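# Close the refrigerator door fully without slamming it

## Task

Get the fridge door completely closed so that it stays shut without the robot holding it. The door must not be slammed while opening or closing, nothing may drop a long way, and the robot must not tip over or finish leaning.

## Robot and tools

ROBOT. A Hello Robot Stretch 3 with one arm: a two-wheeled base (0.33 m long, 0.34 m wide), a mast carrying a lift, and a telescoping arm that reaches out to the robot's right side, ending in a wrist (yaw, pitch, roll) and a two-finger gripper. The arm only extends sideways, so to move the gripper toward the robot's front you drive the base. The base turns in place about the point between its drive wheels, 0.05 m behind its front edge, and cannot move sideways. A stowed arm with folded wrist sweeps a 0.28 m radius circle when turning; an unfolded level wrist reaches beyond it. Fast driving (0.30 m/s, 1.9 rad/s) is allowed only when lift_m < 0.30, arm_m < 0.03 and wrist_yaw_rad > 2.54; otherwise 0.10 m/s and 0.63 rad/s.

FRAMES. Base frame: origin on the floor midway between the wheels, x ahead, y to the left, z up. hand_pose is reported in it, located where the closed fingertips meet. Odometry frame is the base frame as it stood at the scene start; heading is positive to the left, in -3.142..3.142, counted from wheel turns (slip counts as motion).

execute_actions takes "actions", a list run in order (empty list = just report). Each action may have "robot", "steps" (1..450 control steps, 30 per second, default 1) and "until". {"steps": n} alone waits. "robot" is one command, a list of up to 8 commands run one after another, or {"stop": true} (brakes everything, clears the queue). A command may hold:
- "base": exactly one of {"translate_m": d} (metres, relative offset from where the base is when that command begins, forward positive, |d| <= 1) or {"rotate_rad": d} (radians, relative turn in place, left/counter-clockwise positive, |d| <= 3.2).
- "joints": absolute targets by name; unnamed joints keep their goals. lift_m 0..1.1 (arm height on mast, m); arm_m 0..0.52 (extension, m); wrist_yaw_rad -1.345..4.42 (0 along the arm, positive swings toward the front, 3.0 folded over the base); wrist_pitch_rad -1.57..0.451 (0 level, negative tips fingers down); wrist_roll_rad -2.911..2.911 (0 fingers side by side); gripper_m -0.089..0.179 (larger is wider; real gap is 0.007 m less when nearly closed, 0.025 m less when fully open, zero below 0.007); head_pan_rad -3.953..1.73 (0 forward, positive left, -1.57 looks along the arm); head_tilt_rad -1.53..0.419 (negative looks down).
- "contact_limits": {"arm_m": e}, motor effort percent 1..100 at which that arm motion halts; smaller is gentler, too small halts immediately. Holds until arm_m's next command.
- In a list, {"pause_s": s} waits up to 15 s.
A later command acts immediately and discards the rest of an older queue. Any invalid or out-of-range value rejects the whole call and nothing in it runs.

"until" ends an action early. Convenient form: "until": {"robot": {"status": "ended"}} with steps 450, true once nothing reads moving and no queue runs. Fields can also be compared, e.g. {"arm_m": [">", 0.3], "base_status": ["!=", "moving"]}, with =, !=, <, <=, >, >=; "any" instead of "robot" fires when any one motion or the queue ends.

zoom_image: {"camera": one of head_camera, nav_camera, wrist_camera, "region": [x0, y0, x1, y1]} pixel box of the latest image, top-left origin, at most 504 x 504. head_camera and nav_camera are on the head (moved by head pan/tilt); wrist_camera rides on the gripper.

finished_scene: {"scene": integer} ends the current scene irreversibly; the result says whether the goal was met. Let every motion end first, since anything still moving is braked afterwards.

RESULT LINES. base_status shows progress, e.g. moving (translate_m +0.12 of +0.30). joint_goals, joint_status per joint, measured_speeds from encoders, and refusals/queue/queue_left. Status words: moving, done (within tolerance), off_target (stopped short, may still push), contact_stop (lift or arm hit something and went slack), time_out, stopped, not_commanded, torque_fault (a wrist servo shut off for 10 s; the joint goes limp and rejects goals). Lines "refused:" or "dropped:" explain refused goals or cancelled queue items (indices start at 0); "replaced:" reports how an overridden motion ended. "robot.on_its_own" appears when the robot changed a goal itself, a joint is slack or off, a motor strains at rest, or base_tilt has drifted 3 degrees or more. base_tilt is in degrees (forward and right positive). motor_effort is percent with peak in brackets; positive pushes toward higher values, readings are noisy and biased. lidar_m: 12 distances in 30-degree sectors, first straight ahead, counting counter-clockwise, scanned 0.17 m above the floor. wrist_depth_mm and head_depth_mm are 7x7 grids of median depths.

GRIPPER. To grasp, command below the object width; to let go, open at least 0.02 beyond where the fingers touched. Readings and done do not confirm a grasp.

SELF-COLLISION. Fold or unfold the wrist only with lift_m 0.32..0.95, wrist_pitch_rad -0.4, roll near 0; once folded, the lift may drop to 0.25. If wrist_yaw_rad < -0.4, keep pitch at -0.5 or lower.

SAFETY. Swing the door slowly; a fast hit counts as a slam. Pushing an immovable thing with the gripper higher than about 0.45 m can tip the robot before the contact stop trips, and a repeat push after a contact_stop is riskier. Avoid driving while hooked on or pressing something fixed. If the base snags, reverse the last move in small steps; if tilted, pull the gripper away, and lower lift_m to about 0.2 if it stays tipped. The door must stay closed on its own, so withdraw the gripper at the end. Things keep moving while you think, and loose objects may get nudged occasionally.

Each tool is called after "Emit:" as name(argument=value, ...) on one line, values as JSON.

## Session

Emit:
execute_actions(actions=[])

Scene clock: 0.00 s.
robot.base_odometry: x=+0.000 y=+0.000 heading=+0.000 (m, m, rad; robot's odometry frame)
robot.turned_by_wheels: +0.000 (rad since the last result)
robot.turned_by_imu: +0.000 (rad since the last result)
robot.base_tilt: forward=+0.3 right=-0.7 (deg)
robot.lidar_m: 0.93 0.98 1.15 1.12 1.19 1.29 2.83 3.05 3.75 1.12 1.12 0.94
robot.head_depth_mm: 844 851 855 865 871 880 883 / 853 858 865 870 875 886 898 / 859 864 869 877 886 891 898 / 864 866 876 883 892 899 904 / 865 877 881 890 901 905 914 / 874 878 891 893 901 911 915 / 877 889 895 906 912 923 922
robot.base_status: not_commanded
robot.joint_positions: lift_m=+0.377 arm_m=-0.003 wrist_yaw_rad=+3.069 wrist_pitch_rad=-0.396 wrist_roll_rad=-0.014 gripper_m=+0.037 head_pan_rad=+0.003 head_tilt_rad=-0.018
robot.joint_goals: lift_m=+0.377 arm_m=-0.003 wrist_yaw_rad=+3.069 wrist_pitch_rad=-0.396 wrist_roll_rad=-0.014 gripper_m=+0.037 head_pan_rad=+0.003 head_tilt_rad=-0.018
robot.joint_status: lift_m=not_commanded arm_m=not_commanded wrist_yaw_rad=not_commanded wrist_pitch_rad=not_commanded wrist_roll_rad=not_commanded gripper_m=not_commanded head_pan_rad=not_commanded head_tilt_rad=not_commanded
robot.measured_speeds: translate_m=+0.000 rotate_rad=+0.000 lift_m=+0.000 arm_m=+0.000 wrist_yaw_rad=+0.000 wrist_pitch_rad=+0.000 wrist_roll_rad=+0.000 head_pan_rad=+0.000 head_tilt_rad=+0.000
robot: refusals=0 queue=idle queue_left=0
robot.motor_effort: left_wheel=+0 right_wheel=-1 lift_m=+34 arm_m=+0 wrist_yaw_rad=+0 wrist_pitch_rad=+6 wrist_roll_rad=+1 gripper_m=+0 head_pan_rad=+0 head_tilt_rad=+1 (%)
robot.hand_pose: x=-0.0048 y=+0.0844 z=+0.3950 quat_wxyz=(+0.164, +0.693, +0.115, +0.693) (m; robot's base frame)
robot.wrist_depth_mm: - - - - - - - / - - - - - - - / - - - - - - - / - 982 - 937 875 875 864 / 792 786 789 731 732 720 689 / 672 646 652 634 - 592 585 / 569 562 - 549 528 513 508
pictures: head_camera (sideways: a quarter turn clockwise sets it upright), nav_camera (sideways: a quarter turn counterclockwise sets it upright), wrist_camera
Images, in order (width x height): head_camera 896x504, nav_camera 672x504, wrist_camera 644x364.

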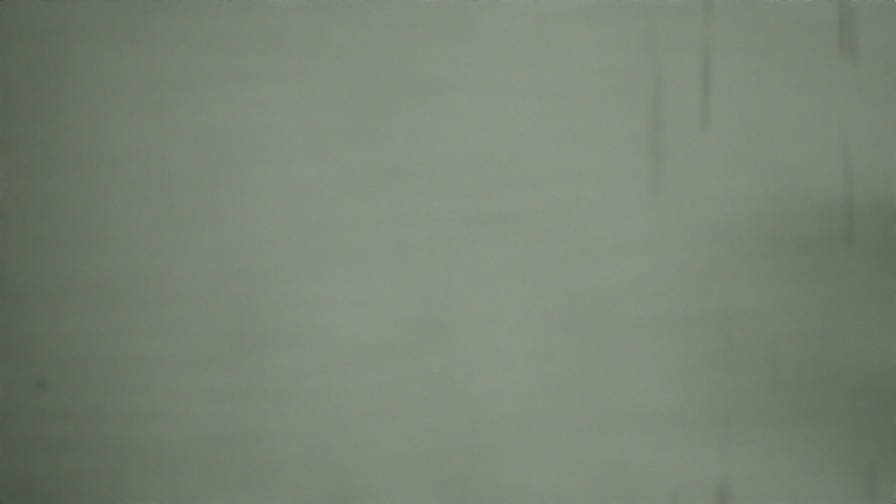

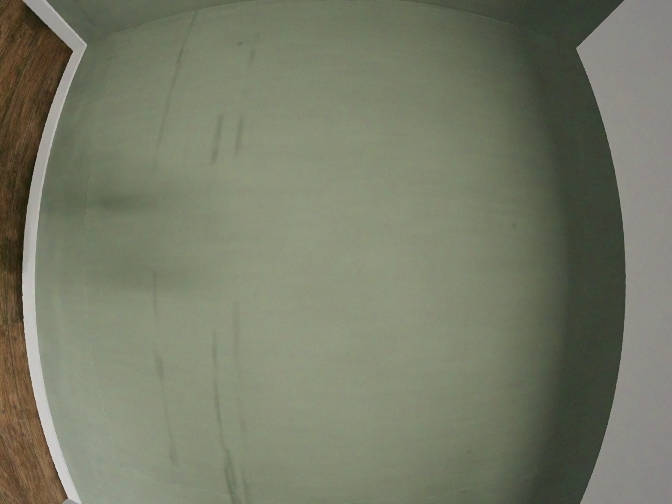

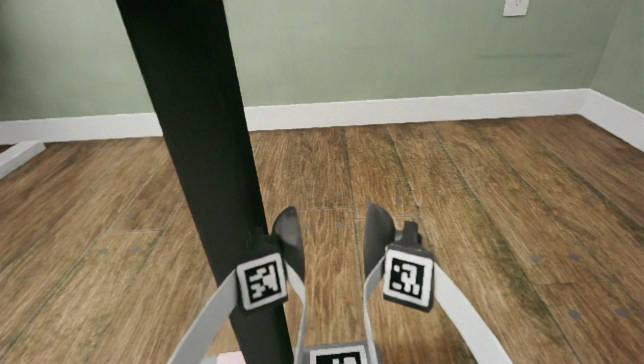

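Emit:
execute_actions(actions=[{"robot":{"joints":{"head_pan_rad":-2,"head_tilt_rad":-0.6,"lift_m":0.27}},"steps":150,"until":{"robot":{"status":"ended"}}}])

Scene clock: 9.60 s.
robot.base_odometry: x=+0.000 y=+0.000 heading=+0.000 (m, m, rad; robot's odometry frame)
robot.turned_by_wheels: +0.000 (rad since the last result)
robot.turned_by_imu: +0.000 (rad since the last result)
robot.base_tilt: forward=+0.6 right=-1.0 (deg)
robot.lidar_m: 0.93 0.99 1.15 1.12 1.20 1.29 2.83 3.03 3.73 1.12 1.12 0.94
robot.head_depth_mm: 3842 - 3131 2258 1773 1450 1230 / 3708 - 3176 2271 1783 1457 1231 / 3637 3948 3189 2270 1793 1462 1234 / 3505 3847 3231 2288 1790 1469 1240 / 3333 3638 3204 2313 1803 1470 1247 / 3167 1565 1676 1868 1810 1470 1244 / 1319 1454 1630 1795 1792 1487 1264
robot.base_status: not_commanded
robot.joint_positions: lift_m=+0.270 arm_m=-0.003 wrist_yaw_rad=+3.069 wrist_pitch_rad=-0.397 wrist_roll_rad=-0.014 gripper_m=+0.037 head_pan_rad=-1.993 head_tilt_rad=-0.592
robot.joint_goals: lift_m=+0.270 arm_m=-0.003 wrist_yaw_rad=+3.069 wrist_pitch_rad=-0.397 wrist_roll_rad=-0.014 gripper_m=+0.037 head_pan_rad=-2.000 head_tilt_rad=-0.600
robot.joint_status: lift_m=done arm_m=not_commanded wrist_yaw_rad=not_commanded wrist_pitch_rad=not_commanded wrist_roll_rad=not_commanded gripper_m=not_commanded head_pan_rad=done head_tilt_rad=done
robot.measured_speeds: translate_m=+0.000 rotate_rad=+0.000 lift_m=+0.000 arm_m=+0.000 wrist_yaw_rad=+0.000 wrist_pitch_rad=+0.000 wrist_roll_rad=+0.000 head_pan_rad=+0.000 head_tilt_rad=+0.000
robot: refusals=0 queue=done queue_left=0
robot.motor_effort: left_wheel=+0(0) right_wheel=+0(0) lift_m=+31(34) arm_m=+0(0) wrist_yaw_rad=+0(0) wrist_pitch_rad=+7(7) wrist_roll_rad=+1(1) gripper_m=-1(0) head_pan_rad=-2(35) head_tilt_rad=-2(27) (%)
robot.hand_pose: x=-0.0048 y=+0.0843 z=+0.2876 quat_wxyz=(+0.164, +0.693, +0.115, +0.693) (m; robot's base frame)
robot.wrist_depth_mm: - - - - - - - / - - - - - - - / - - 983 957 901 902 865 / 803 778 - 723 698 695 669 / 638 624 609 583 583 564 549 / 523 525 - 522 - 478 470 / 452 - - - 420 409 401
pictures: head_camera (sideways: a quarter turn clockwise sets it upright), nav_camera (sideways: a quarter turn counterclockwise sets it upright), wrist_camera
Images, in order (width x height): head_camera 896x504, nav_camera 672x504, wrist_camera 644x364.

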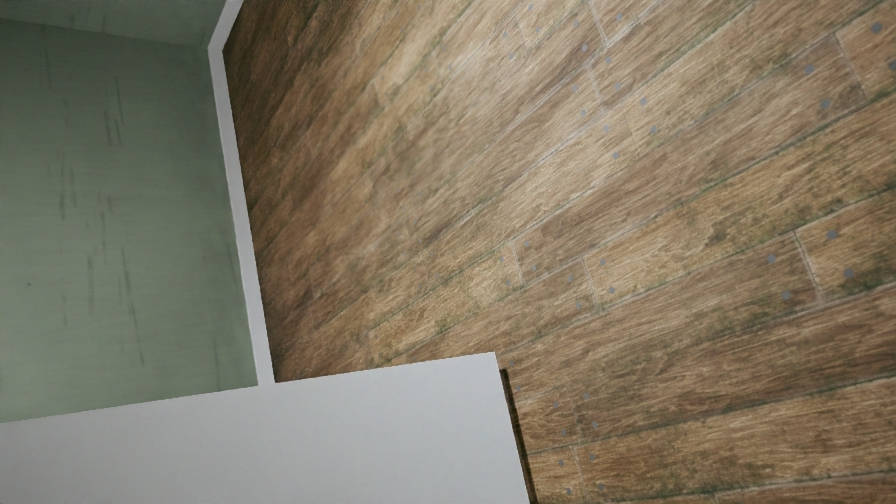

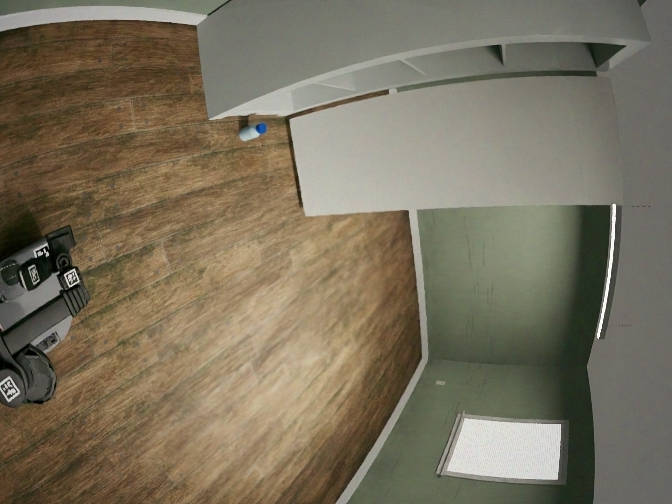

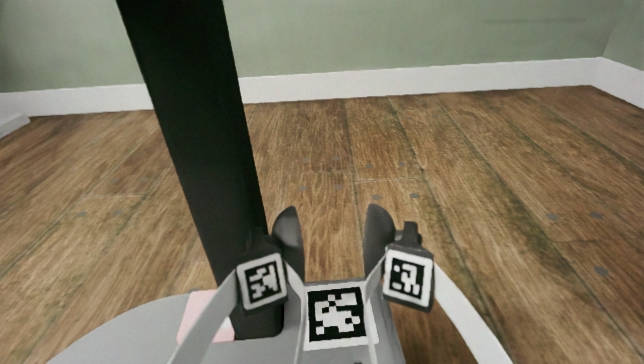

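Emit:
execute_actions(actions=[{"robot":[{"base":{"rotate_rad":-1.4}},{"base":{"translate_m":0.6}},{"base":{"rotate_rad":1.4},"joints":{"head_pan_rad":-1.57,"head_tilt_rad":-1.0}},{"joints":{"lift_m":0.35}},{"joints":{"wrist_yaw_rad":0,"gripper_m":0.17}},{"joints":{"lift_m":0.12}}],"steps":450,"until":{"robot":{"status":"ended"}}},{"steps":200,"until":{"robot":{"status":"ended"}}}])

Scene clock: 31.63 s.
robot.base_odometry: x=+0.102 y=-0.591 heading=+0.000 (m, m, rad; robot's odometry frame)
robot.turned_by_wheels: +0.000 (rad since the last result)
robot.turned_by_imu: +0.000 (rad since the last result)
robot.base_tilt: forward=+0.5 right=-0.8 (deg)
robot.lidar_m: 0.77 0.82 1.19 1.70 1.77 2.62 2.98 3.20 1.05 1.03 0.52 0.73
robot.head_depth_mm: 959 1145 1461 1519 1354 1225 1110 / 964 1148 1421 1523 1350 1222 - / 979 1164 1436 1530 1359 1243 - / 986 1172 1442 1528 1356 1249 - / 1016 1195 1479 1460 1330 1228 1113 / 969 1109 1035 912 1215 1226 1116 / 701 570 650 835 1220 1231 1116
robot.base_status: done (rotate_rad +1.3999 of +1.4000)
robot.joint_positions: lift_m=+0.120 arm_m=-0.003 wrist_yaw_rad=+0.002 wrist_pitch_rad=-0.397 wrist_roll_rad=-0.014 gripper_m=+0.170 head_pan_rad=-1.577 head_tilt_rad=-0.988
robot.joint_goals: lift_m=+0.120 arm_m=-0.003 wrist_yaw_rad=+0.000 wrist_pitch_rad=-0.397 wrist_roll_rad=-0.014 gripper_m=+0.170 head_pan_rad=-1.570 head_tilt_rad=-1.000
robot.joint_status: lift_m=done arm_m=not_commanded wrist_yaw_rad=done wrist_pitch_rad=not_commanded wrist_roll_rad=not_commanded gripper_m=done head_pan_rad=done head_tilt_rad=done
robot.measured_speeds: translate_m=+0.000 rotate_rad=+0.000 lift_m=+0.000 arm_m=+0.000 wrist_yaw_rad=+0.000 wrist_pitch_rad=+0.000 wrist_roll_rad=+0.000 head_pan_rad=+0.000 head_tilt_rad=+0.000
robot: refusals=0 queue=done queue_left=0
robot.motor_effort: left_wheel=-1(8) right_wheel=+2(11) lift_m=+31(38) arm_m=-1(1) wrist_yaw_rad=-3(3) wrist_pitch_rad=+7(7) wrist_roll_rad=+1(1) gripper_m=+0(97) head_pan_rad=+3(21) head_tilt_rad=-5(25) (%)
robot.hand_pose: x=-0.0210 y=-0.3692 z=+0.1376 quat_wxyz=(+0.699, +0.141, -0.688, -0.138) (m; robot's base frame)
robot.wrist_depth_mm: 237 706 698 715 702 678 - / 242 410 524 775 769 738 759 / 259 323 469 564 580 553 543 / 287 324 469 457 445 439 426 / 325 330 381 371 366 355 350 / 334 - 318 313 306 299 299 / 281 269 271 265 266 260 249
pictures: head_camera (sideways: a quarter turn clockwise sets it upright), nav_camera (sideways: a quarter turn counterclockwise sets it upright), wrist_camera
Images, in order (width x height): head_camera 896x504, nav_camera 672x504, wrist_camera 644x364.

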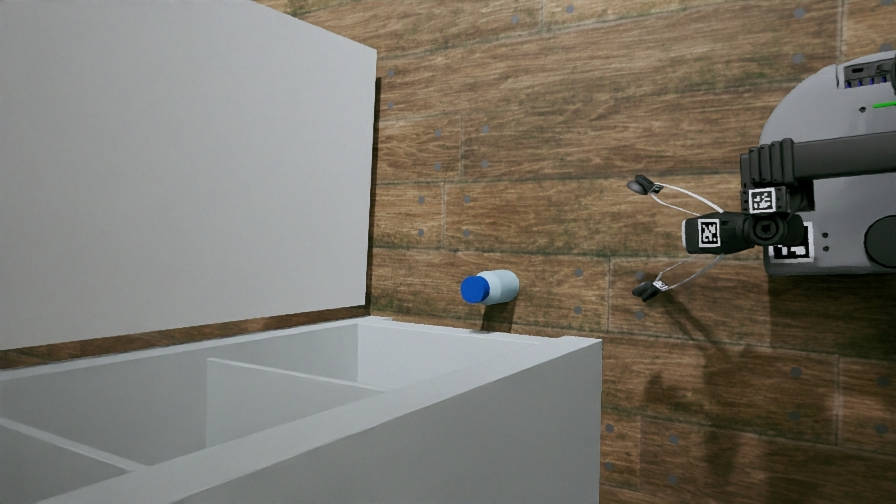

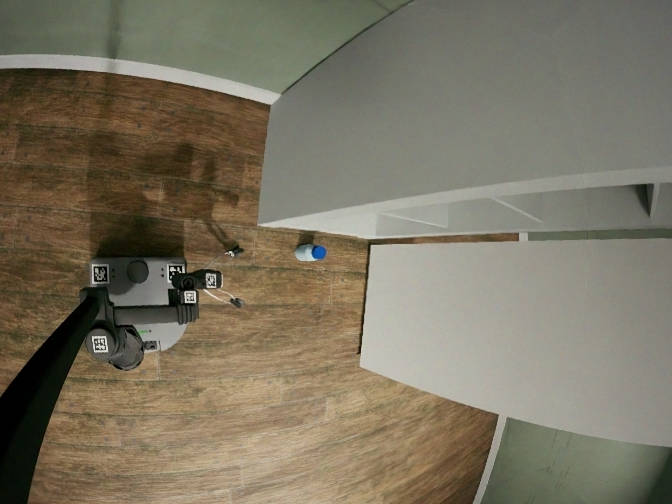

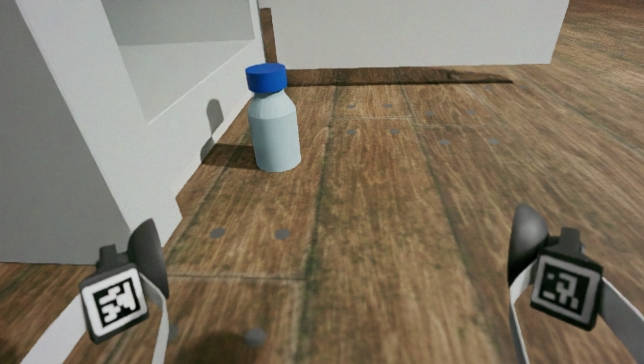

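Emit:
execute_actions(actions=[{"robot":{"base":{"rotate_rad":0.14},"joints":{"lift_m":0.05,"arm_m":0.22,"gripper_m":0.14}},"steps":250,"until":{"robot":{"status":"ended"}}}])

Scene clock: 38.80 s.
robot.base_odometry: x=+0.102 y=-0.591 heading=+0.140 (m, m, rad; robot's odometry frame)
robot.turned_by_wheels: +0.140 (rad since the last result)
robot.turned_by_imu: +0.139 (rad since the last result)
robot.base_tilt: forward=+0.5 right=-0.6 (deg)
robot.lidar_m: 0.77 0.87 1.43 1.70 1.92 2.80 2.98 3.41 1.04 0.52 0.53 0.77
robot.head_depth_mm: 942 1104 1348 1530 1346 1219 1113 / 958 1137 1386 1521 1352 1225 - / 990 1172 1451 1524 1380 1222 - / 1015 1190 1471 1499 1390 1217 - / 977 1120 1059 1017 1303 1222 1112 / 507 569 673 902 1307 1227 1114 / 458 552 695 932 1327 1232 1109
robot.base_status: done (rotate_rad +0.1399 of +0.1400)
robot.joint_positions: lift_m=+0.074 arm_m=+0.220 wrist_yaw_rad=+0.000 wrist_pitch_rad=-0.406 wrist_roll_rad=-0.014 gripper_m=+0.140 head_pan_rad=-1.577 head_tilt_rad=-0.989
robot.joint_goals: lift_m=+0.074 arm_m=+0.220 wrist_yaw_rad=+0.000 wrist_pitch_rad=-0.406 wrist_roll_rad=-0.014 gripper_m=+0.140 head_pan_rad=-1.570 head_tilt_rad=-1.000
robot.joint_status: lift_m=contact_stop arm_m=done wrist_yaw_rad=done wrist_pitch_rad=not_commanded wrist_roll_rad=not_commanded gripper_m=done head_pan_rad=done head_tilt_rad=done
robot.measured_speeds: translate_m=+0.000 rotate_rad=+0.000 lift_m=+0.000 arm_m=+0.000 wrist_yaw_rad=+0.000 wrist_pitch_rad=+0.000 wrist_roll_rad=+0.000 head_pan_rad=+0.000 head_tilt_rad=+0.000
robot: refusals=0 queue=dropped queue_left=0
robot.on_its_own: lift_m is slack since a contact_stop, until your next command for it (your +0.050 is given up)
robot.motor_effort: left_wheel=-1(5) right_wheel=+2(5) lift_m=+34(68) arm_m=+5(13) wrist_yaw_rad=+0(3) wrist_pitch_rad=+11(55) wrist_roll_rad=+1(1) gripper_m=+0(94) head_pan_rad=+2(2) head_tilt_rad=-5(6) (%)
robot.hand_pose: x=-0.0215 y=-0.5905 z=+0.0893 quat_wxyz=(+0.698, +0.144, -0.687, -0.142) (m; robot's base frame)
robot.wrist_depth_mm: 519 535 502 519 511 468 447 / 322 299 308 371 554 535 515 / 210 202 264 235 452 449 434 / 154 173 271 247 343 348 337 / 138 166 296 275 281 295 278 / 140 154 255 252 245 235 238 / 137 192 220 216 211 208 205
pictures: head_camera (sideways: a quarter turn clockwise sets it upright), nav_camera (sideways: a quarter turn counterclockwise sets it upright), wrist_camera
ARM HIT: the arm struck its own base hard.
Images, in order (width x height): head_camera 896x504, nav_camera 672x504, wrist_camera 644x364.

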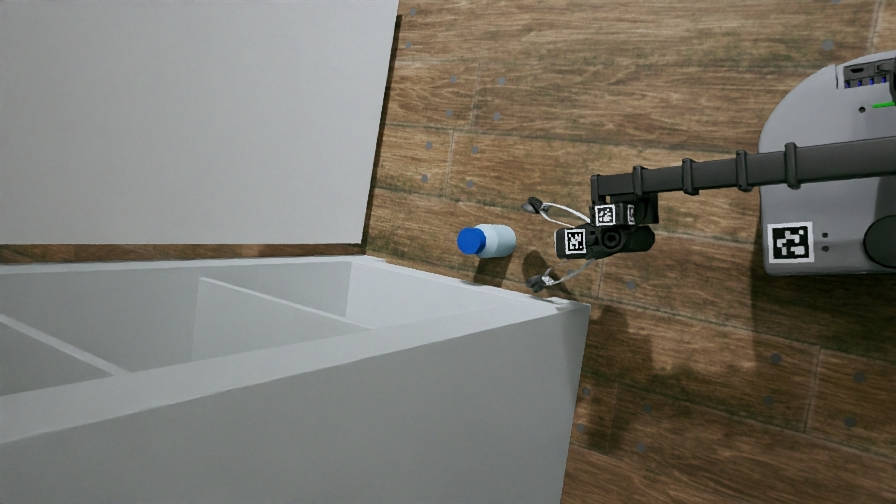

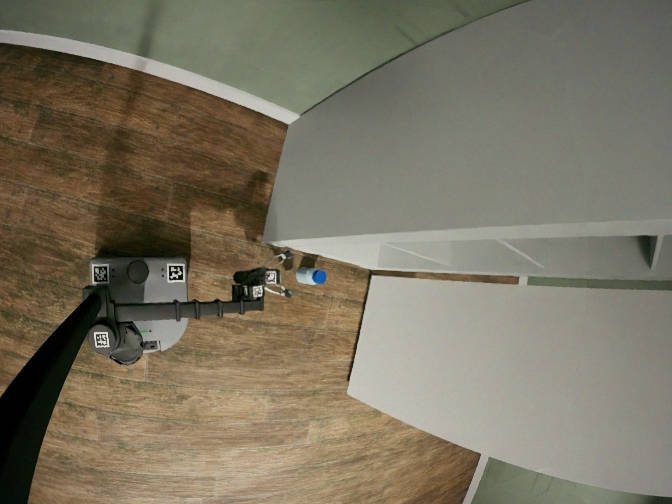

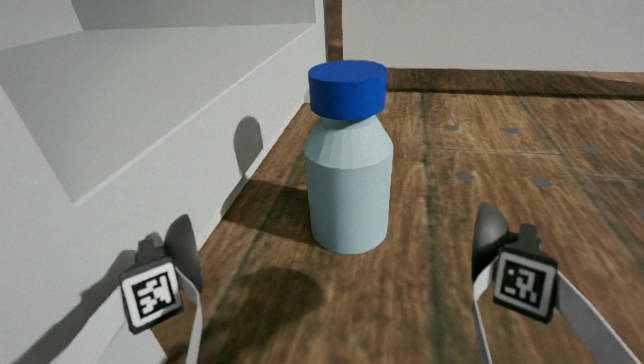

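Emit:
execute_actions(actions=[{"robot":[{"base":{"translate_m":-0.012},"joints":{"lift_m":0.05,"gripper_m":0.12}},{"joints":{"arm_m":0.33}},{"joints":{"gripper_m":0.0}},{"joints":{"lift_m":0.07}},{"joints":{"arm_m":0.06}}],"steps":400,"until":{"robot":{"status":"ended"}}}])

Scene clock: 51.87 s.
robot.base_odometry: x=+0.090 y=-0.593 heading=+0.140 (m, m, rad; robot's odometry frame)
robot.turned_by_wheels: +0.000 (rad since the last result)
robot.turned_by_imu: +0.000 (rad since the last result)
robot.base_tilt: forward=+0.4 right=-0.6 (deg)
robot.lidar_m: 0.78 0.89 1.46 1.70 1.92 2.79 2.97 3.39 1.04 0.52 0.53 0.79
robot.head_depth_mm: 940 1111 1347 1530 1362 1215 1105 / 957 1134 1385 1513 1352 1220 - / 989 1166 1423 1524 1355 1257 - / 1014 1222 1477 1505 1361 1196 - / 975 1130 1076 1079 1301 1220 1115 / 660 587 689 893 1302 1224 1117 / 456 548 689 927 1322 1231 1122
robot.base_status: done (translate_m -0.0120 of -0.0120)
robot.joint_positions: lift_m=+0.070 arm_m=+0.060 wrist_yaw_rad=-0.001 wrist_pitch_rad=-0.436 wrist_roll_rad=-0.014 gripper_m=+0.008 head_pan_rad=-1.577 head_tilt_rad=-0.989
robot.joint_goals: lift_m=+0.070 arm_m=+0.060 wrist_yaw_rad=+0.000 wrist_pitch_rad=-0.436 wrist_roll_rad=-0.014 gripper_m=+0.007 head_pan_rad=-1.570 head_tilt_rad=-1.000
robot.joint_status: lift_m=done arm_m=done wrist_yaw_rad=done wrist_pitch_rad=not_commanded wrist_roll_rad=not_commanded gripper_m=done head_pan_rad=done head_tilt_rad=done
robot.measured_speeds: translate_m=+0.000 rotate_rad=+0.000 lift_m=+0.000 arm_m=+0.000 wrist_yaw_rad=+0.000 wrist_pitch_rad=+0.000 wrist_roll_rad=+0.000 head_pan_rad=+0.000 head_tilt_rad=+0.000
robot: refusals=0 queue=done queue_left=0
robot.on_its_own: gripper_m is held at +0.007, not at your +0.000, by its stall guard, which is not easing now
robot.motor_effort: left_wheel=-1(5) right_wheel=+2(3) lift_m=+41(43) arm_m=-5(7) wrist_yaw_rad=+1(1) wrist_pitch_rad=+24(25) wrist_roll_rad=+1(1) gripper_m=-22(98) head_pan_rad=+3(3) head_tilt_rad=-6(6) (%)
robot.hand_pose: x=-0.0217 y=-0.4274 z=+0.0783 quat_wxyz=(+0.695, +0.154, -0.685, -0.153) (m; robot's base frame)
robot.wrist_depth_mm: 179 223 409 651 652 607 577 / 197 226 325 127 560 549 530 / 222 230 333 102 399 406 390 / 257 248 327 120 317 320 314 / 286 271 287 122 129 266 261 / 248 245 226 129 144 227 222 / 215 212 208 149 196 198 194
pictures: head_camera (sideways: a quarter turn clockwise sets it upright), nav_camera (sideways: a quarter turn counterclockwise sets it upright), wrist_camera
Images, in order (width x height): head_camera 896x504, nav_camera 672x504, wrist_camera 644x364.

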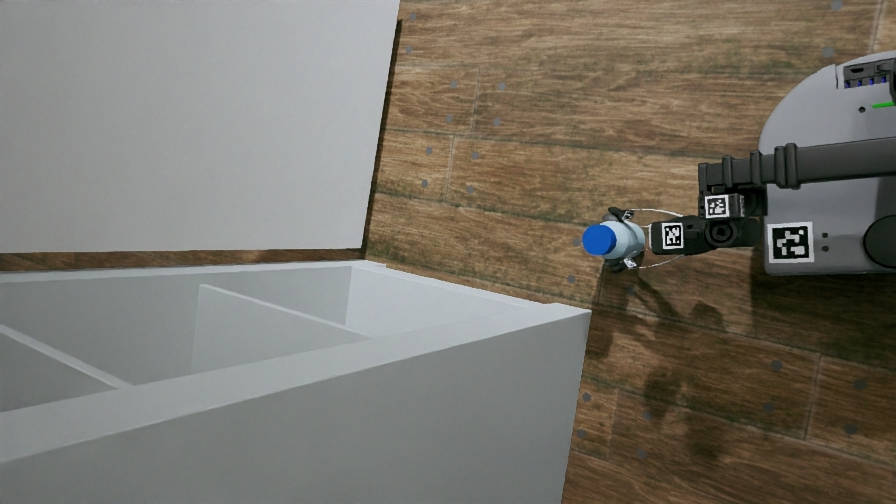

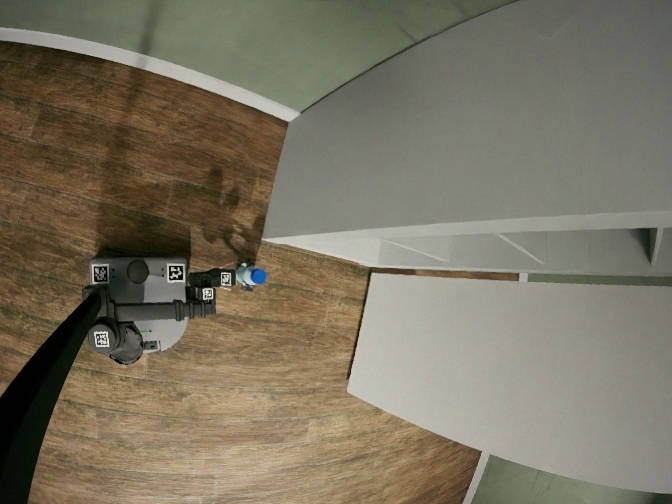

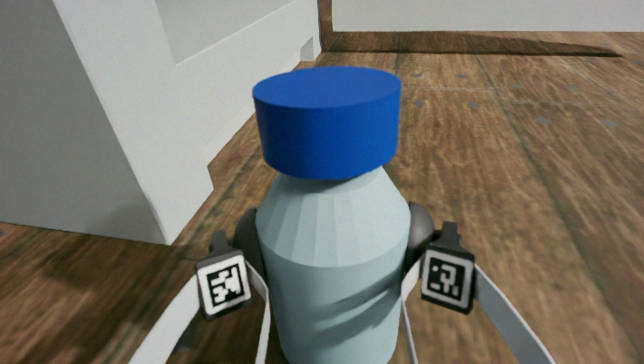

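Emit:
execute_actions(actions=[{"robot":[{"base":{"rotate_rad":0.51}},{"joints":{"lift_m":0.052}},{"joints":{"gripper_m":0.1}},{"joints":{"lift_m":0.34}},{"joints":{"wrist_yaw_rad":3,"arm_m":0,"gripper_m":0}},{"joints":{"lift_m":0.28}},{"base":{"translate_m":-1}},{"base":{"rotate_rad":0.92}}],"steps":450,"until":{"robot":{"status":"ended"}}},{"steps":450,"until":{"robot":{"status":"ended"}}},{"robot":[{"base":{"translate_m":-0.7},"joints":{"head_pan_rad":-1.2}},{"joints":{"lift_m":0.34}}],"steps":450,"until":{"robot":{"status":"ended"}}}])

Scene clock: 76.63 s.
robot.base_odometry: x=-0.467 y=-1.016 heading=+0.650 (m, m, rad; robot's odometry frame)
robot.turned_by_wheels: +0.510 (rad since the last result)
robot.turned_by_imu: +0.507 (rad since the last result)
robot.base_tilt: forward=+0.6 right=-0.7 (deg)
robot.lidar_m: 1.46 2.18 1.86 2.43 2.45 2.47 2.77 2.63 0.57 0.63 0.75 0.75
robot.head_depth_mm: 710 792 892 1023 1201 1220 1109 / 818 921 1063 1261 1314 1260 - / 888 1053 1268 1485 1375 1226 - / 1028 1146 1473 1468 1348 1223 1128 / 1206 1183 1517 1429 1367 1225 1115 / 1155 1184 1076 1387 1351 1232 1119 / 744 1172 958 1498 1363 1235 1118
robot.base_status: done (translate_m -0.7000 of -0.7000)
robot.joint_positions: lift_m=+0.340 arm_m=+0.060 wrist_yaw_rad=-0.001 wrist_pitch_rad=-0.441 wrist_roll_rad=-0.014 gripper_m=+0.008 head_pan_rad=-1.207 head_tilt_rad=-0.989
robot.joint_goals: lift_m=+0.340 arm_m=+0.060 wrist_yaw_rad=+0.000 wrist_pitch_rad=-0.441 wrist_roll_rad=-0.014 gripper_m=+0.007 head_pan_rad=-1.200 head_tilt_rad=-1.000
robot.joint_status: lift_m=done arm_m=done wrist_yaw_rad=done wrist_pitch_rad=not_commanded wrist_roll_rad=not_commanded gripper_m=done head_pan_rad=done head_tilt_rad=done
robot.measured_speeds: translate_m=+0.000 rotate_rad=+0.000 lift_m=+0.000 arm_m=+0.000 wrist_yaw_rad=+0.000 wrist_pitch_rad=+0.000 wrist_roll_rad=+0.000 head_pan_rad=+0.000 head_tilt_rad=+0.000
robot: refusals=0 queue=done queue_left=0
robot.on_its_own: gripper_m is held at +0.007, not at your +0.000, by its stall guard, which is not easing now
robot.motor_effort: left_wheel=-1(5) right_wheel=+2(6) lift_m=+41(42) arm_m=-5(12) wrist_yaw_rad=+1(5) wrist_pitch_rad=+26(41) wrist_roll_rad=+1(1) gripper_m=-23(22) head_pan_rad=+2(17) head_tilt_rad=-4(5) (%)
robot.hand_pose: x=-0.0217 y=-0.4268 z=+0.3473 quat_wxyz=(+0.695, +0.156, -0.685, -0.154) (m; robot's base frame)
robot.wrist_depth_mm: 726 650 528 396 318 266 227 / 766 802 585 127 328 281 239 / 780 774 663 103 351 303 253 / 632 606 694 119 381 323 271 / 516 603 660 122 128 351 288 / 535 568 524 129 144 369 316 / 501 497 482 149 458 447 381
pictures: head_camera (sideways: a quarter turn clockwise sets it upright), nav_camera (sideways: a quarter turn counterclockwise sets it upright), wrist_camera
ARM HIT: the arm struck its own base hard.
dropped: robot: command 1 of its queue: lift_m: contact_stop
Images, in order (width x height): head_camera 896x504, nav_camera 672x504, wrist_camera 644x364.

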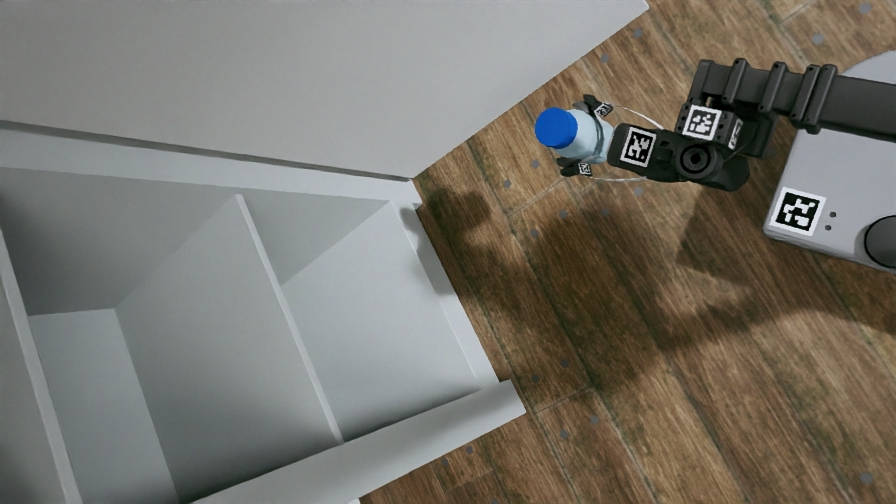

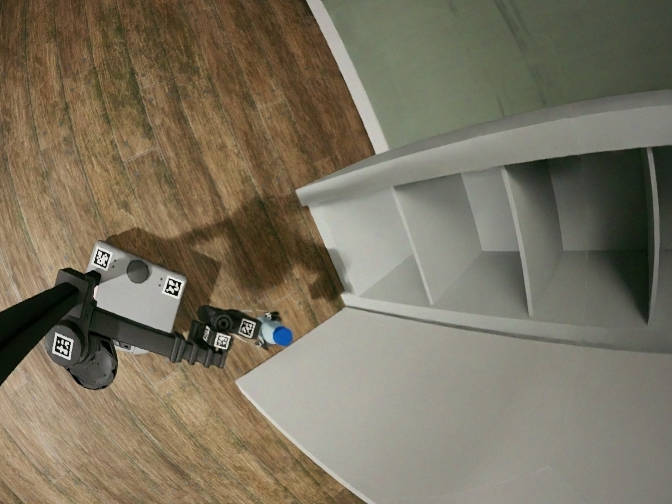

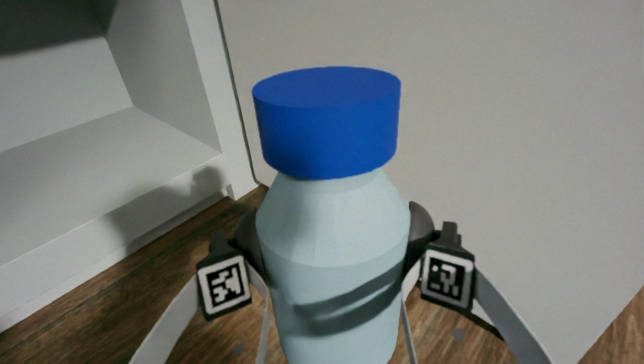

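Emit:
execute_actions(actions=[{"robot":[{"base":{"rotate_rad":1.95},"joints":{"arm_m":0.15,"lift_m":0.1}},{"joints":{"lift_m":0.06}},{"joints":{"gripper_m":0.1}},{"joints":{"lift_m":0.34}},{"joints":{"wrist_yaw_rad":3,"arm_m":0,"gripper_m":0}},{"joints":{"lift_m":0.28},"base":{"rotate_rad":-1.65}},{"base":{"translate_m":-0.5}},{"base":{"rotate_rad":0.62}}],"steps":450,"until":{"robot":{"status":"ended"}}},{"steps":450,"until":{"robot":{"status":"ended"}}}])

Emit:
execute_actions(actions=[{"robot":[{"base":{"translate_m":-0.45}},{"joints":{"lift_m":0.34}}],"steps":450,"until":{"robot":{"status":"ended"}}}])

Scene clock: 105.30 s.
robot.base_odometry: x=-0.758 y=-1.423 heading=+1.570 (m, m, rad; robot's odometry frame)
robot.turned_by_wheels: +0.920 (rad since the last result)
robot.turned_by_imu: +0.915 (rad since the last result)
robot.base_tilt: forward=+0.3 right=-0.7 (deg)
robot.lidar_m: 2.19 2.74 2.27 2.21 2.35 2.23 2.19 2.08 0.39 0.80 1.06 2.39
robot.head_depth_mm: 1291 1206 1552 1460 1053 1165 1110 / 1324 1230 1567 1516 1366 1223 - / 1073 1237 1573 1533 1357 1238 - / 1557 1871 1679 1532 1361 1247 1127 / 1701 1959 1754 1532 1351 1227 1113 / 1814 2004 1752 1540 1360 1228 1119 / 1888 2035 1766 1532 1366 1231 1114
robot.base_status: done (rotate_rad +0.6199 of +0.6200)
robot.joint_positions: lift_m=+0.280 arm_m=+0.000 wrist_yaw_rad=+2.998 wrist_pitch_rad=-0.405 wrist_roll_rad=-0.014 gripper_m=+0.000 head_pan_rad=-1.207 head_tilt_rad=-0.989
robot.joint_goals: lift_m=+0.280 arm_m=+0.000 wrist_yaw_rad=+3.000 wrist_pitch_rad=-0.405 wrist_roll_rad=-0.014 gripper_m=+0.000 head_pan_rad=-1.200 head_tilt_rad=-1.000
robot.joint_status: lift_m=done arm_m=done wrist_yaw_rad=done wrist_pitch_rad=not_commanded wrist_roll_rad=not_commanded gripper_m=done head_pan_rad=done head_tilt_rad=done
robot.measured_speeds: translate_m=+0.000 rotate_rad=+0.000 lift_m=+0.000 arm_m=+0.000 wrist_yaw_rad=+0.000 wrist_pitch_rad=+0.000 wrist_roll_rad=+0.000 head_pan_rad=+0.000 head_tilt_rad=+0.000
robot: refusals=0 queue=done queue_left=0
robot.motor_effort: left_wheel=-1(8) right_wheel=+2(11) lift_m=+31(41) arm_m=-5(5) wrist_yaw_rad=+1(5) wrist_pitch_rad=+10(26) wrist_roll_rad=+1(1) gripper_m=-2(92) head_pan_rad=+2(3) head_tilt_rad=-5(5) (%)
robot.hand_pose: x=+0.0110 y=+0.0784 z=+0.2957 quat_wxyz=(+0.191, +0.696, +0.094, +0.686) (m; robot's base frame)
robot.wrist_depth_mm: - - - - - - - / - - - - - - - / - - - 931 928 872 861 / 801 788 753 746 717 704 685 / 638 624 610 - 583 572 558 / 527 525 - - 509 479 473 / 461 - - - 422 416 411
pictures: head_camera (sideways: a quarter turn clockwise sets it upright), nav_camera (sideways: a quarter turn counterclockwise sets it upright), wrist_camera
Images, in order (width x height): head_camera 896x504, nav_camera 672x504, wrist_camera 644x364.

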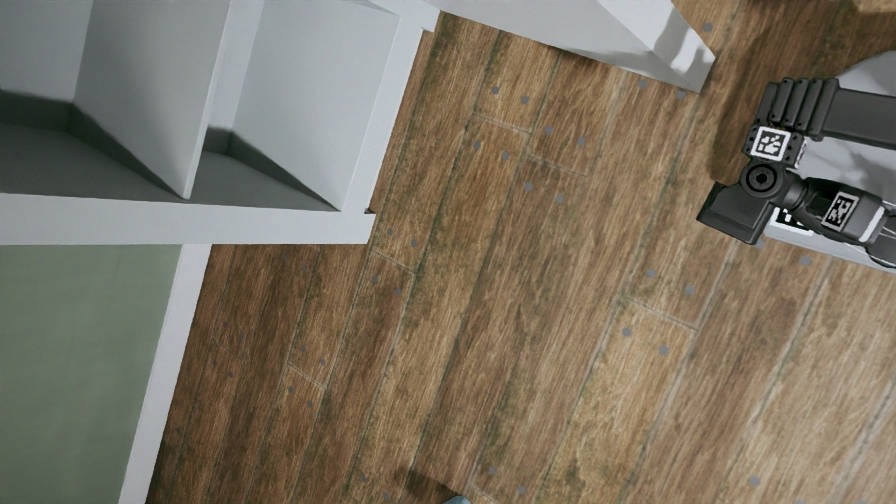

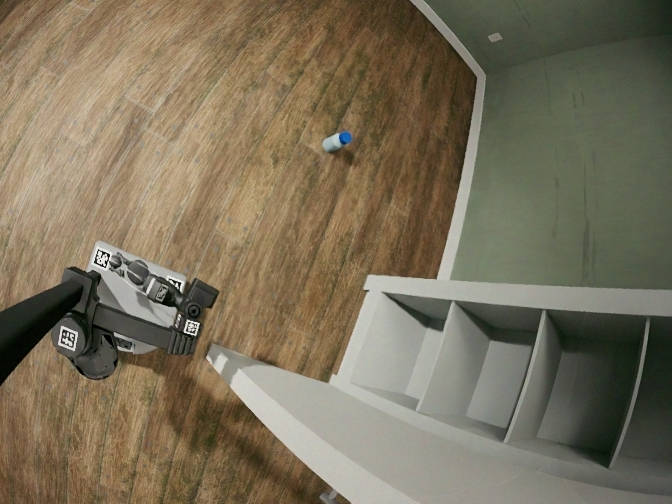

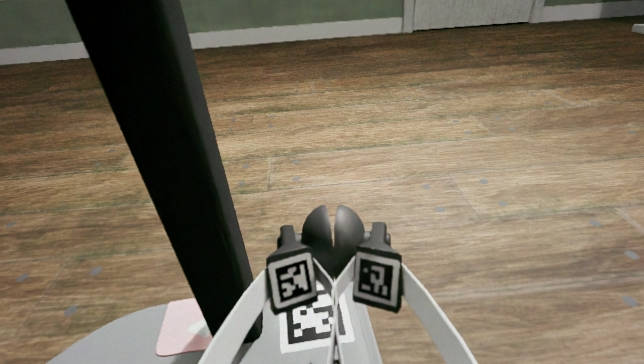

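Scene clock: 109.73 s.
robot.base_odometry: x=-0.759 y=-1.873 heading=+1.570 (m, m, rad; robot's odometry frame)
robot.turned_by_wheels: +0.000 (rad since the last result)
robot.turned_by_imu: +0.000 (rad since the last result)
robot.base_tilt: forward=+0.6 right=-0.7 (deg)
robot.lidar_m: 2.62 2.95 2.29 2.24 2.32 1.78 1.74 1.85 1.57 0.72 0.41 2.35
robot.head_depth_mm: 1411 1643 1739 1533 1354 1222 1105 / 1202 1628 1748 1535 1354 1243 - / 715 897 1197 1485 1361 1242 - / 555 653 803 1040 1318 1232 1123 / 407 487 578 747 1058 1221 1110 / 381 436 529 1471 1362 1228 1121 / 361 455 1728 1541 1372 1239 1112
robot.base_status: done (translate_m -0.4500 of -0.4500)
robot.joint_positions: lift_m=+0.340 arm_m=+0.000 wrist_yaw_rad=+2.999 wrist_pitch_rad=-0.405 wrist_roll_rad=-0.014 gripper_m=+0.000 head_pan_rad=-1.206 head_tilt_rad=-0.989
robot.joint_goals: lift_m=+0.340 arm_m=+0.000 wrist_yaw_rad=+3.000 wrist_pitch_rad=-0.405 wrist_roll_rad=-0.014 gripper_m=+0.000 head_pan_rad=-1.200 head_tilt_rad=-1.000
robot.joint_status: lift_m=done arm_m=done wrist_yaw_rad=done wrist_pitch_rad=not_commanded wrist_roll_rad=not_commanded gripper_m=done head_pan_rad=done head_tilt_rad=done
robot.measured_speeds: translate_m=+0.000 rotate_rad=+0.000 lift_m=+0.000 arm_m=+0.000 wrist_yaw_rad=+0.000 wrist_pitch_rad=+0.000 wrist_roll_rad=+0.000 head_pan_rad=+0.000 head_tilt_rad=+0.000
robot: refusals=0 queue=done queue_left=0
robot.motor_effort: left_wheel=-1(8) right_wheel=+2(3) lift_m=+37(39) arm_m=-5(4) wrist_yaw_rad=+1(2) wrist_pitch_rad=+10(10) wrist_roll_rad=+1(1) gripper_m=-2(2) head_pan_rad=+3(3) head_tilt_rad=-5(4) (%)
robot.hand_pose: x=+0.0110 y=+0.0784 z=+0.3555 quat_wxyz=(+0.191, +0.696, +0.094, +0.686) (m; robot's base frame)
robot.wrist_depth_mm: - - - - - - - / - - - - - - - / - - - - - - - / 928 909 858 847 822 794 770 / 740 713 695 - 678 655 638 / 608 600 - - 569 553 535 / 523 509 - - 488 481 466
pictures: head_camera (sideways: a quarter turn clockwise sets it upright), nav_camera (sideways: a quarter turn counterclockwise sets it upright), wrist_camera
Images, in order (width x height): head_camera 896x504, nav_camera 672x504, wrist_camera 644x364.

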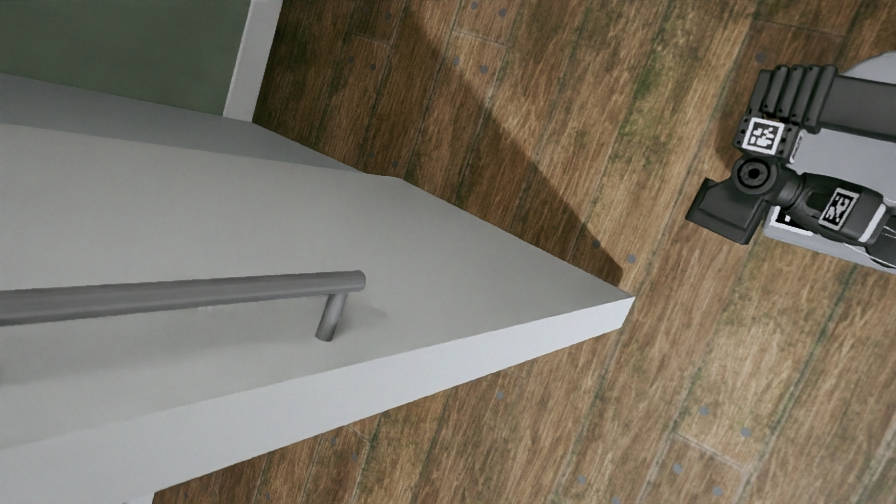

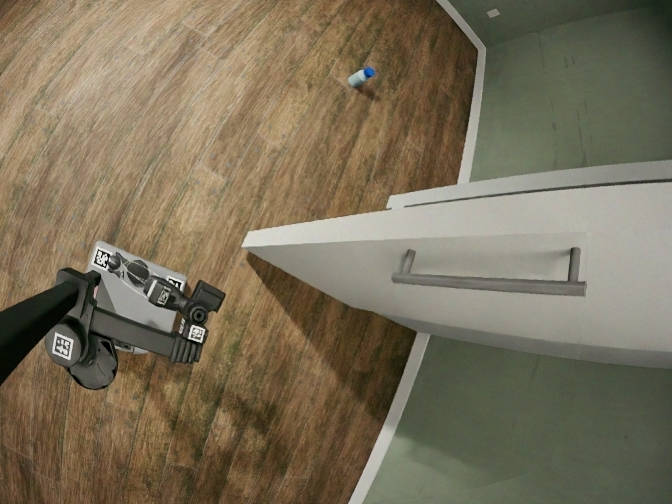

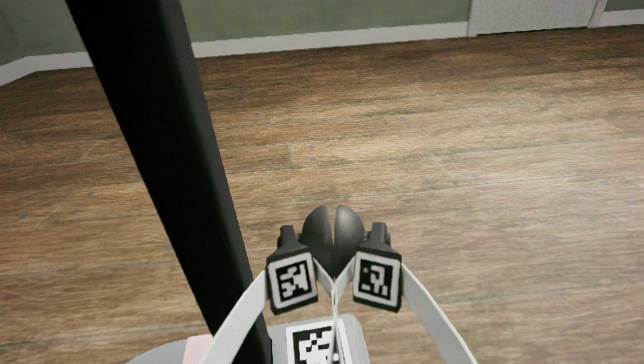

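Emit:
execute_actions(actions=[{"robot":[{"joints":{"arm_m":0.4,"lift_m":0.25}},{"base":{"translate_m":0.55}},{"joints":{"arm_m":0.04,"head_pan_rad":0,"lift_m":0.34}},{"base":{"rotate_rad":-1.5}},{"base":{"translate_m":0.75}}],"steps":450,"until":{"robot":{"status":"ended"}}},{"steps":450,"until":{"robot":{"status":"ended"}}}])

Scene clock: 143.00 s.
robot.base_odometry: x=-0.010 y=-1.271 heading=+0.070 (m, m, rad; robot's odometry frame)
robot.turned_by_wheels: -1.500 (rad since the last result)
robot.turned_by_imu: -1.490 (rad since the last result)
robot.base_tilt: forward=+0.5 right=-0.6 (deg)
robot.lidar_m: 0.20 0.22 1.40 2.38 2.60 2.95 2.95 3.00 2.41 2.11 0.25 0.20
robot.head_depth_mm: - - - 304 394 674 1120 / - - - 304 405 708 1111 / - - - 310 417 742 1126 / - - - 309 429 781 1125 / - - - 316 443 825 1129 / - - - 320 456 1175 1120 / - - - 322 438 1213 1115
robot.base_status: done (translate_m +0.7500 of +0.7500)
robot.joint_positions: lift_m=+0.340 arm_m=+0.040 wrist_yaw_rad=+3.001 wrist_pitch_rad=-0.404 wrist_roll_rad=-0.014 gripper_m=+0.000 head_pan_rad=-0.007 head_tilt_rad=-0.989
robot.joint_goals: lift_m=+0.340 arm_m=+0.040 wrist_yaw_rad=+3.000 wrist_pitch_rad=-0.404 wrist_roll_rad=-0.014 gripper_m=+0.000 head_pan_rad=+0.000 head_tilt_rad=-1.000
robot.joint_status: lift_m=done arm_m=done wrist_yaw_rad=done wrist_pitch_rad=not_commanded wrist_roll_rad=not_commanded gripper_m=done head_pan_rad=done head_tilt_rad=done
robot.measured_speeds: translate_m=+0.000 rotate_rad=+0.000 lift_m=+0.000 arm_m=+0.000 wrist_yaw_rad=+0.000 wrist_pitch_rad=+0.000 wrist_roll_rad=+0.000 head_pan_rad=+0.000 head_tilt_rad=+0.000
robot: refusals=0 queue=done queue_left=0
robot.motor_effort: left_wheel=+2(18) right_wheel=-3(48) lift_m=+37(39) arm_m=-5(4) wrist_yaw_rad=-1(4) wrist_pitch_rad=+10(10) wrist_roll_rad=+0(1) gripper_m=-3(2) head_pan_rad=+3(33) head_tilt_rad=-5(5) (%)
robot.hand_pose: x=+0.0104 y=+0.0386 z=+0.3557 quat_wxyz=(+0.190, +0.696, +0.094, +0.686) (m; robot's base frame)
robot.wrist_depth_mm: - - - - - - 231 / - - - - - - 233 / - - - - - - 236 / 924 891 866 838 825 772 238 / 744 722 698 - 675 375 239 / 614 597 595 - 577 378 242 / 525 539 - - 490 382 245
pictures: head_camera (sideways: a quarter turn clockwise sets it upright), nav_camera (sideways: a quarter turn counterclockwise sets it upright), wrist_camera
Images, in order (width x height): head_camera 896x504, nav_camera 672x504, wrist_camera 644x364.

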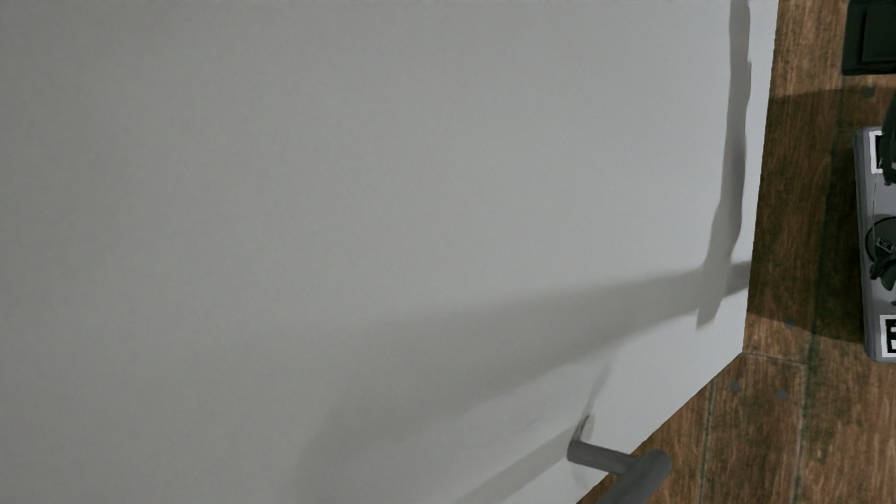

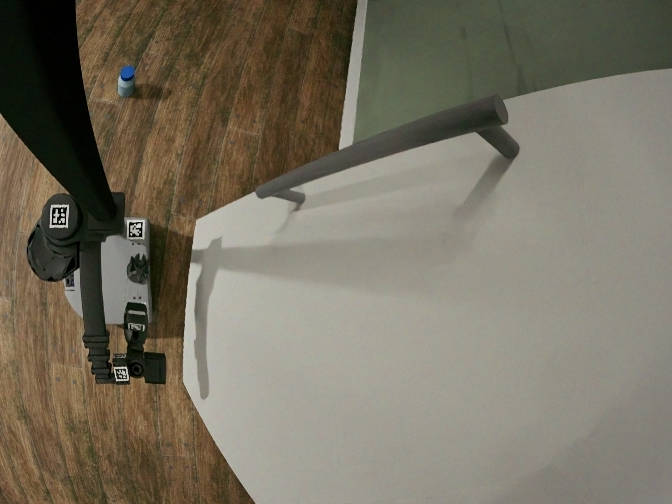

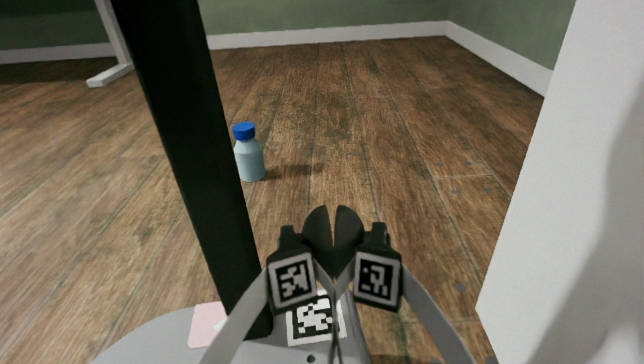

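The door is parallel to the planks, so it is shut.

Emit:
finished_scene(scene=1)

The scene is finished: the task was done.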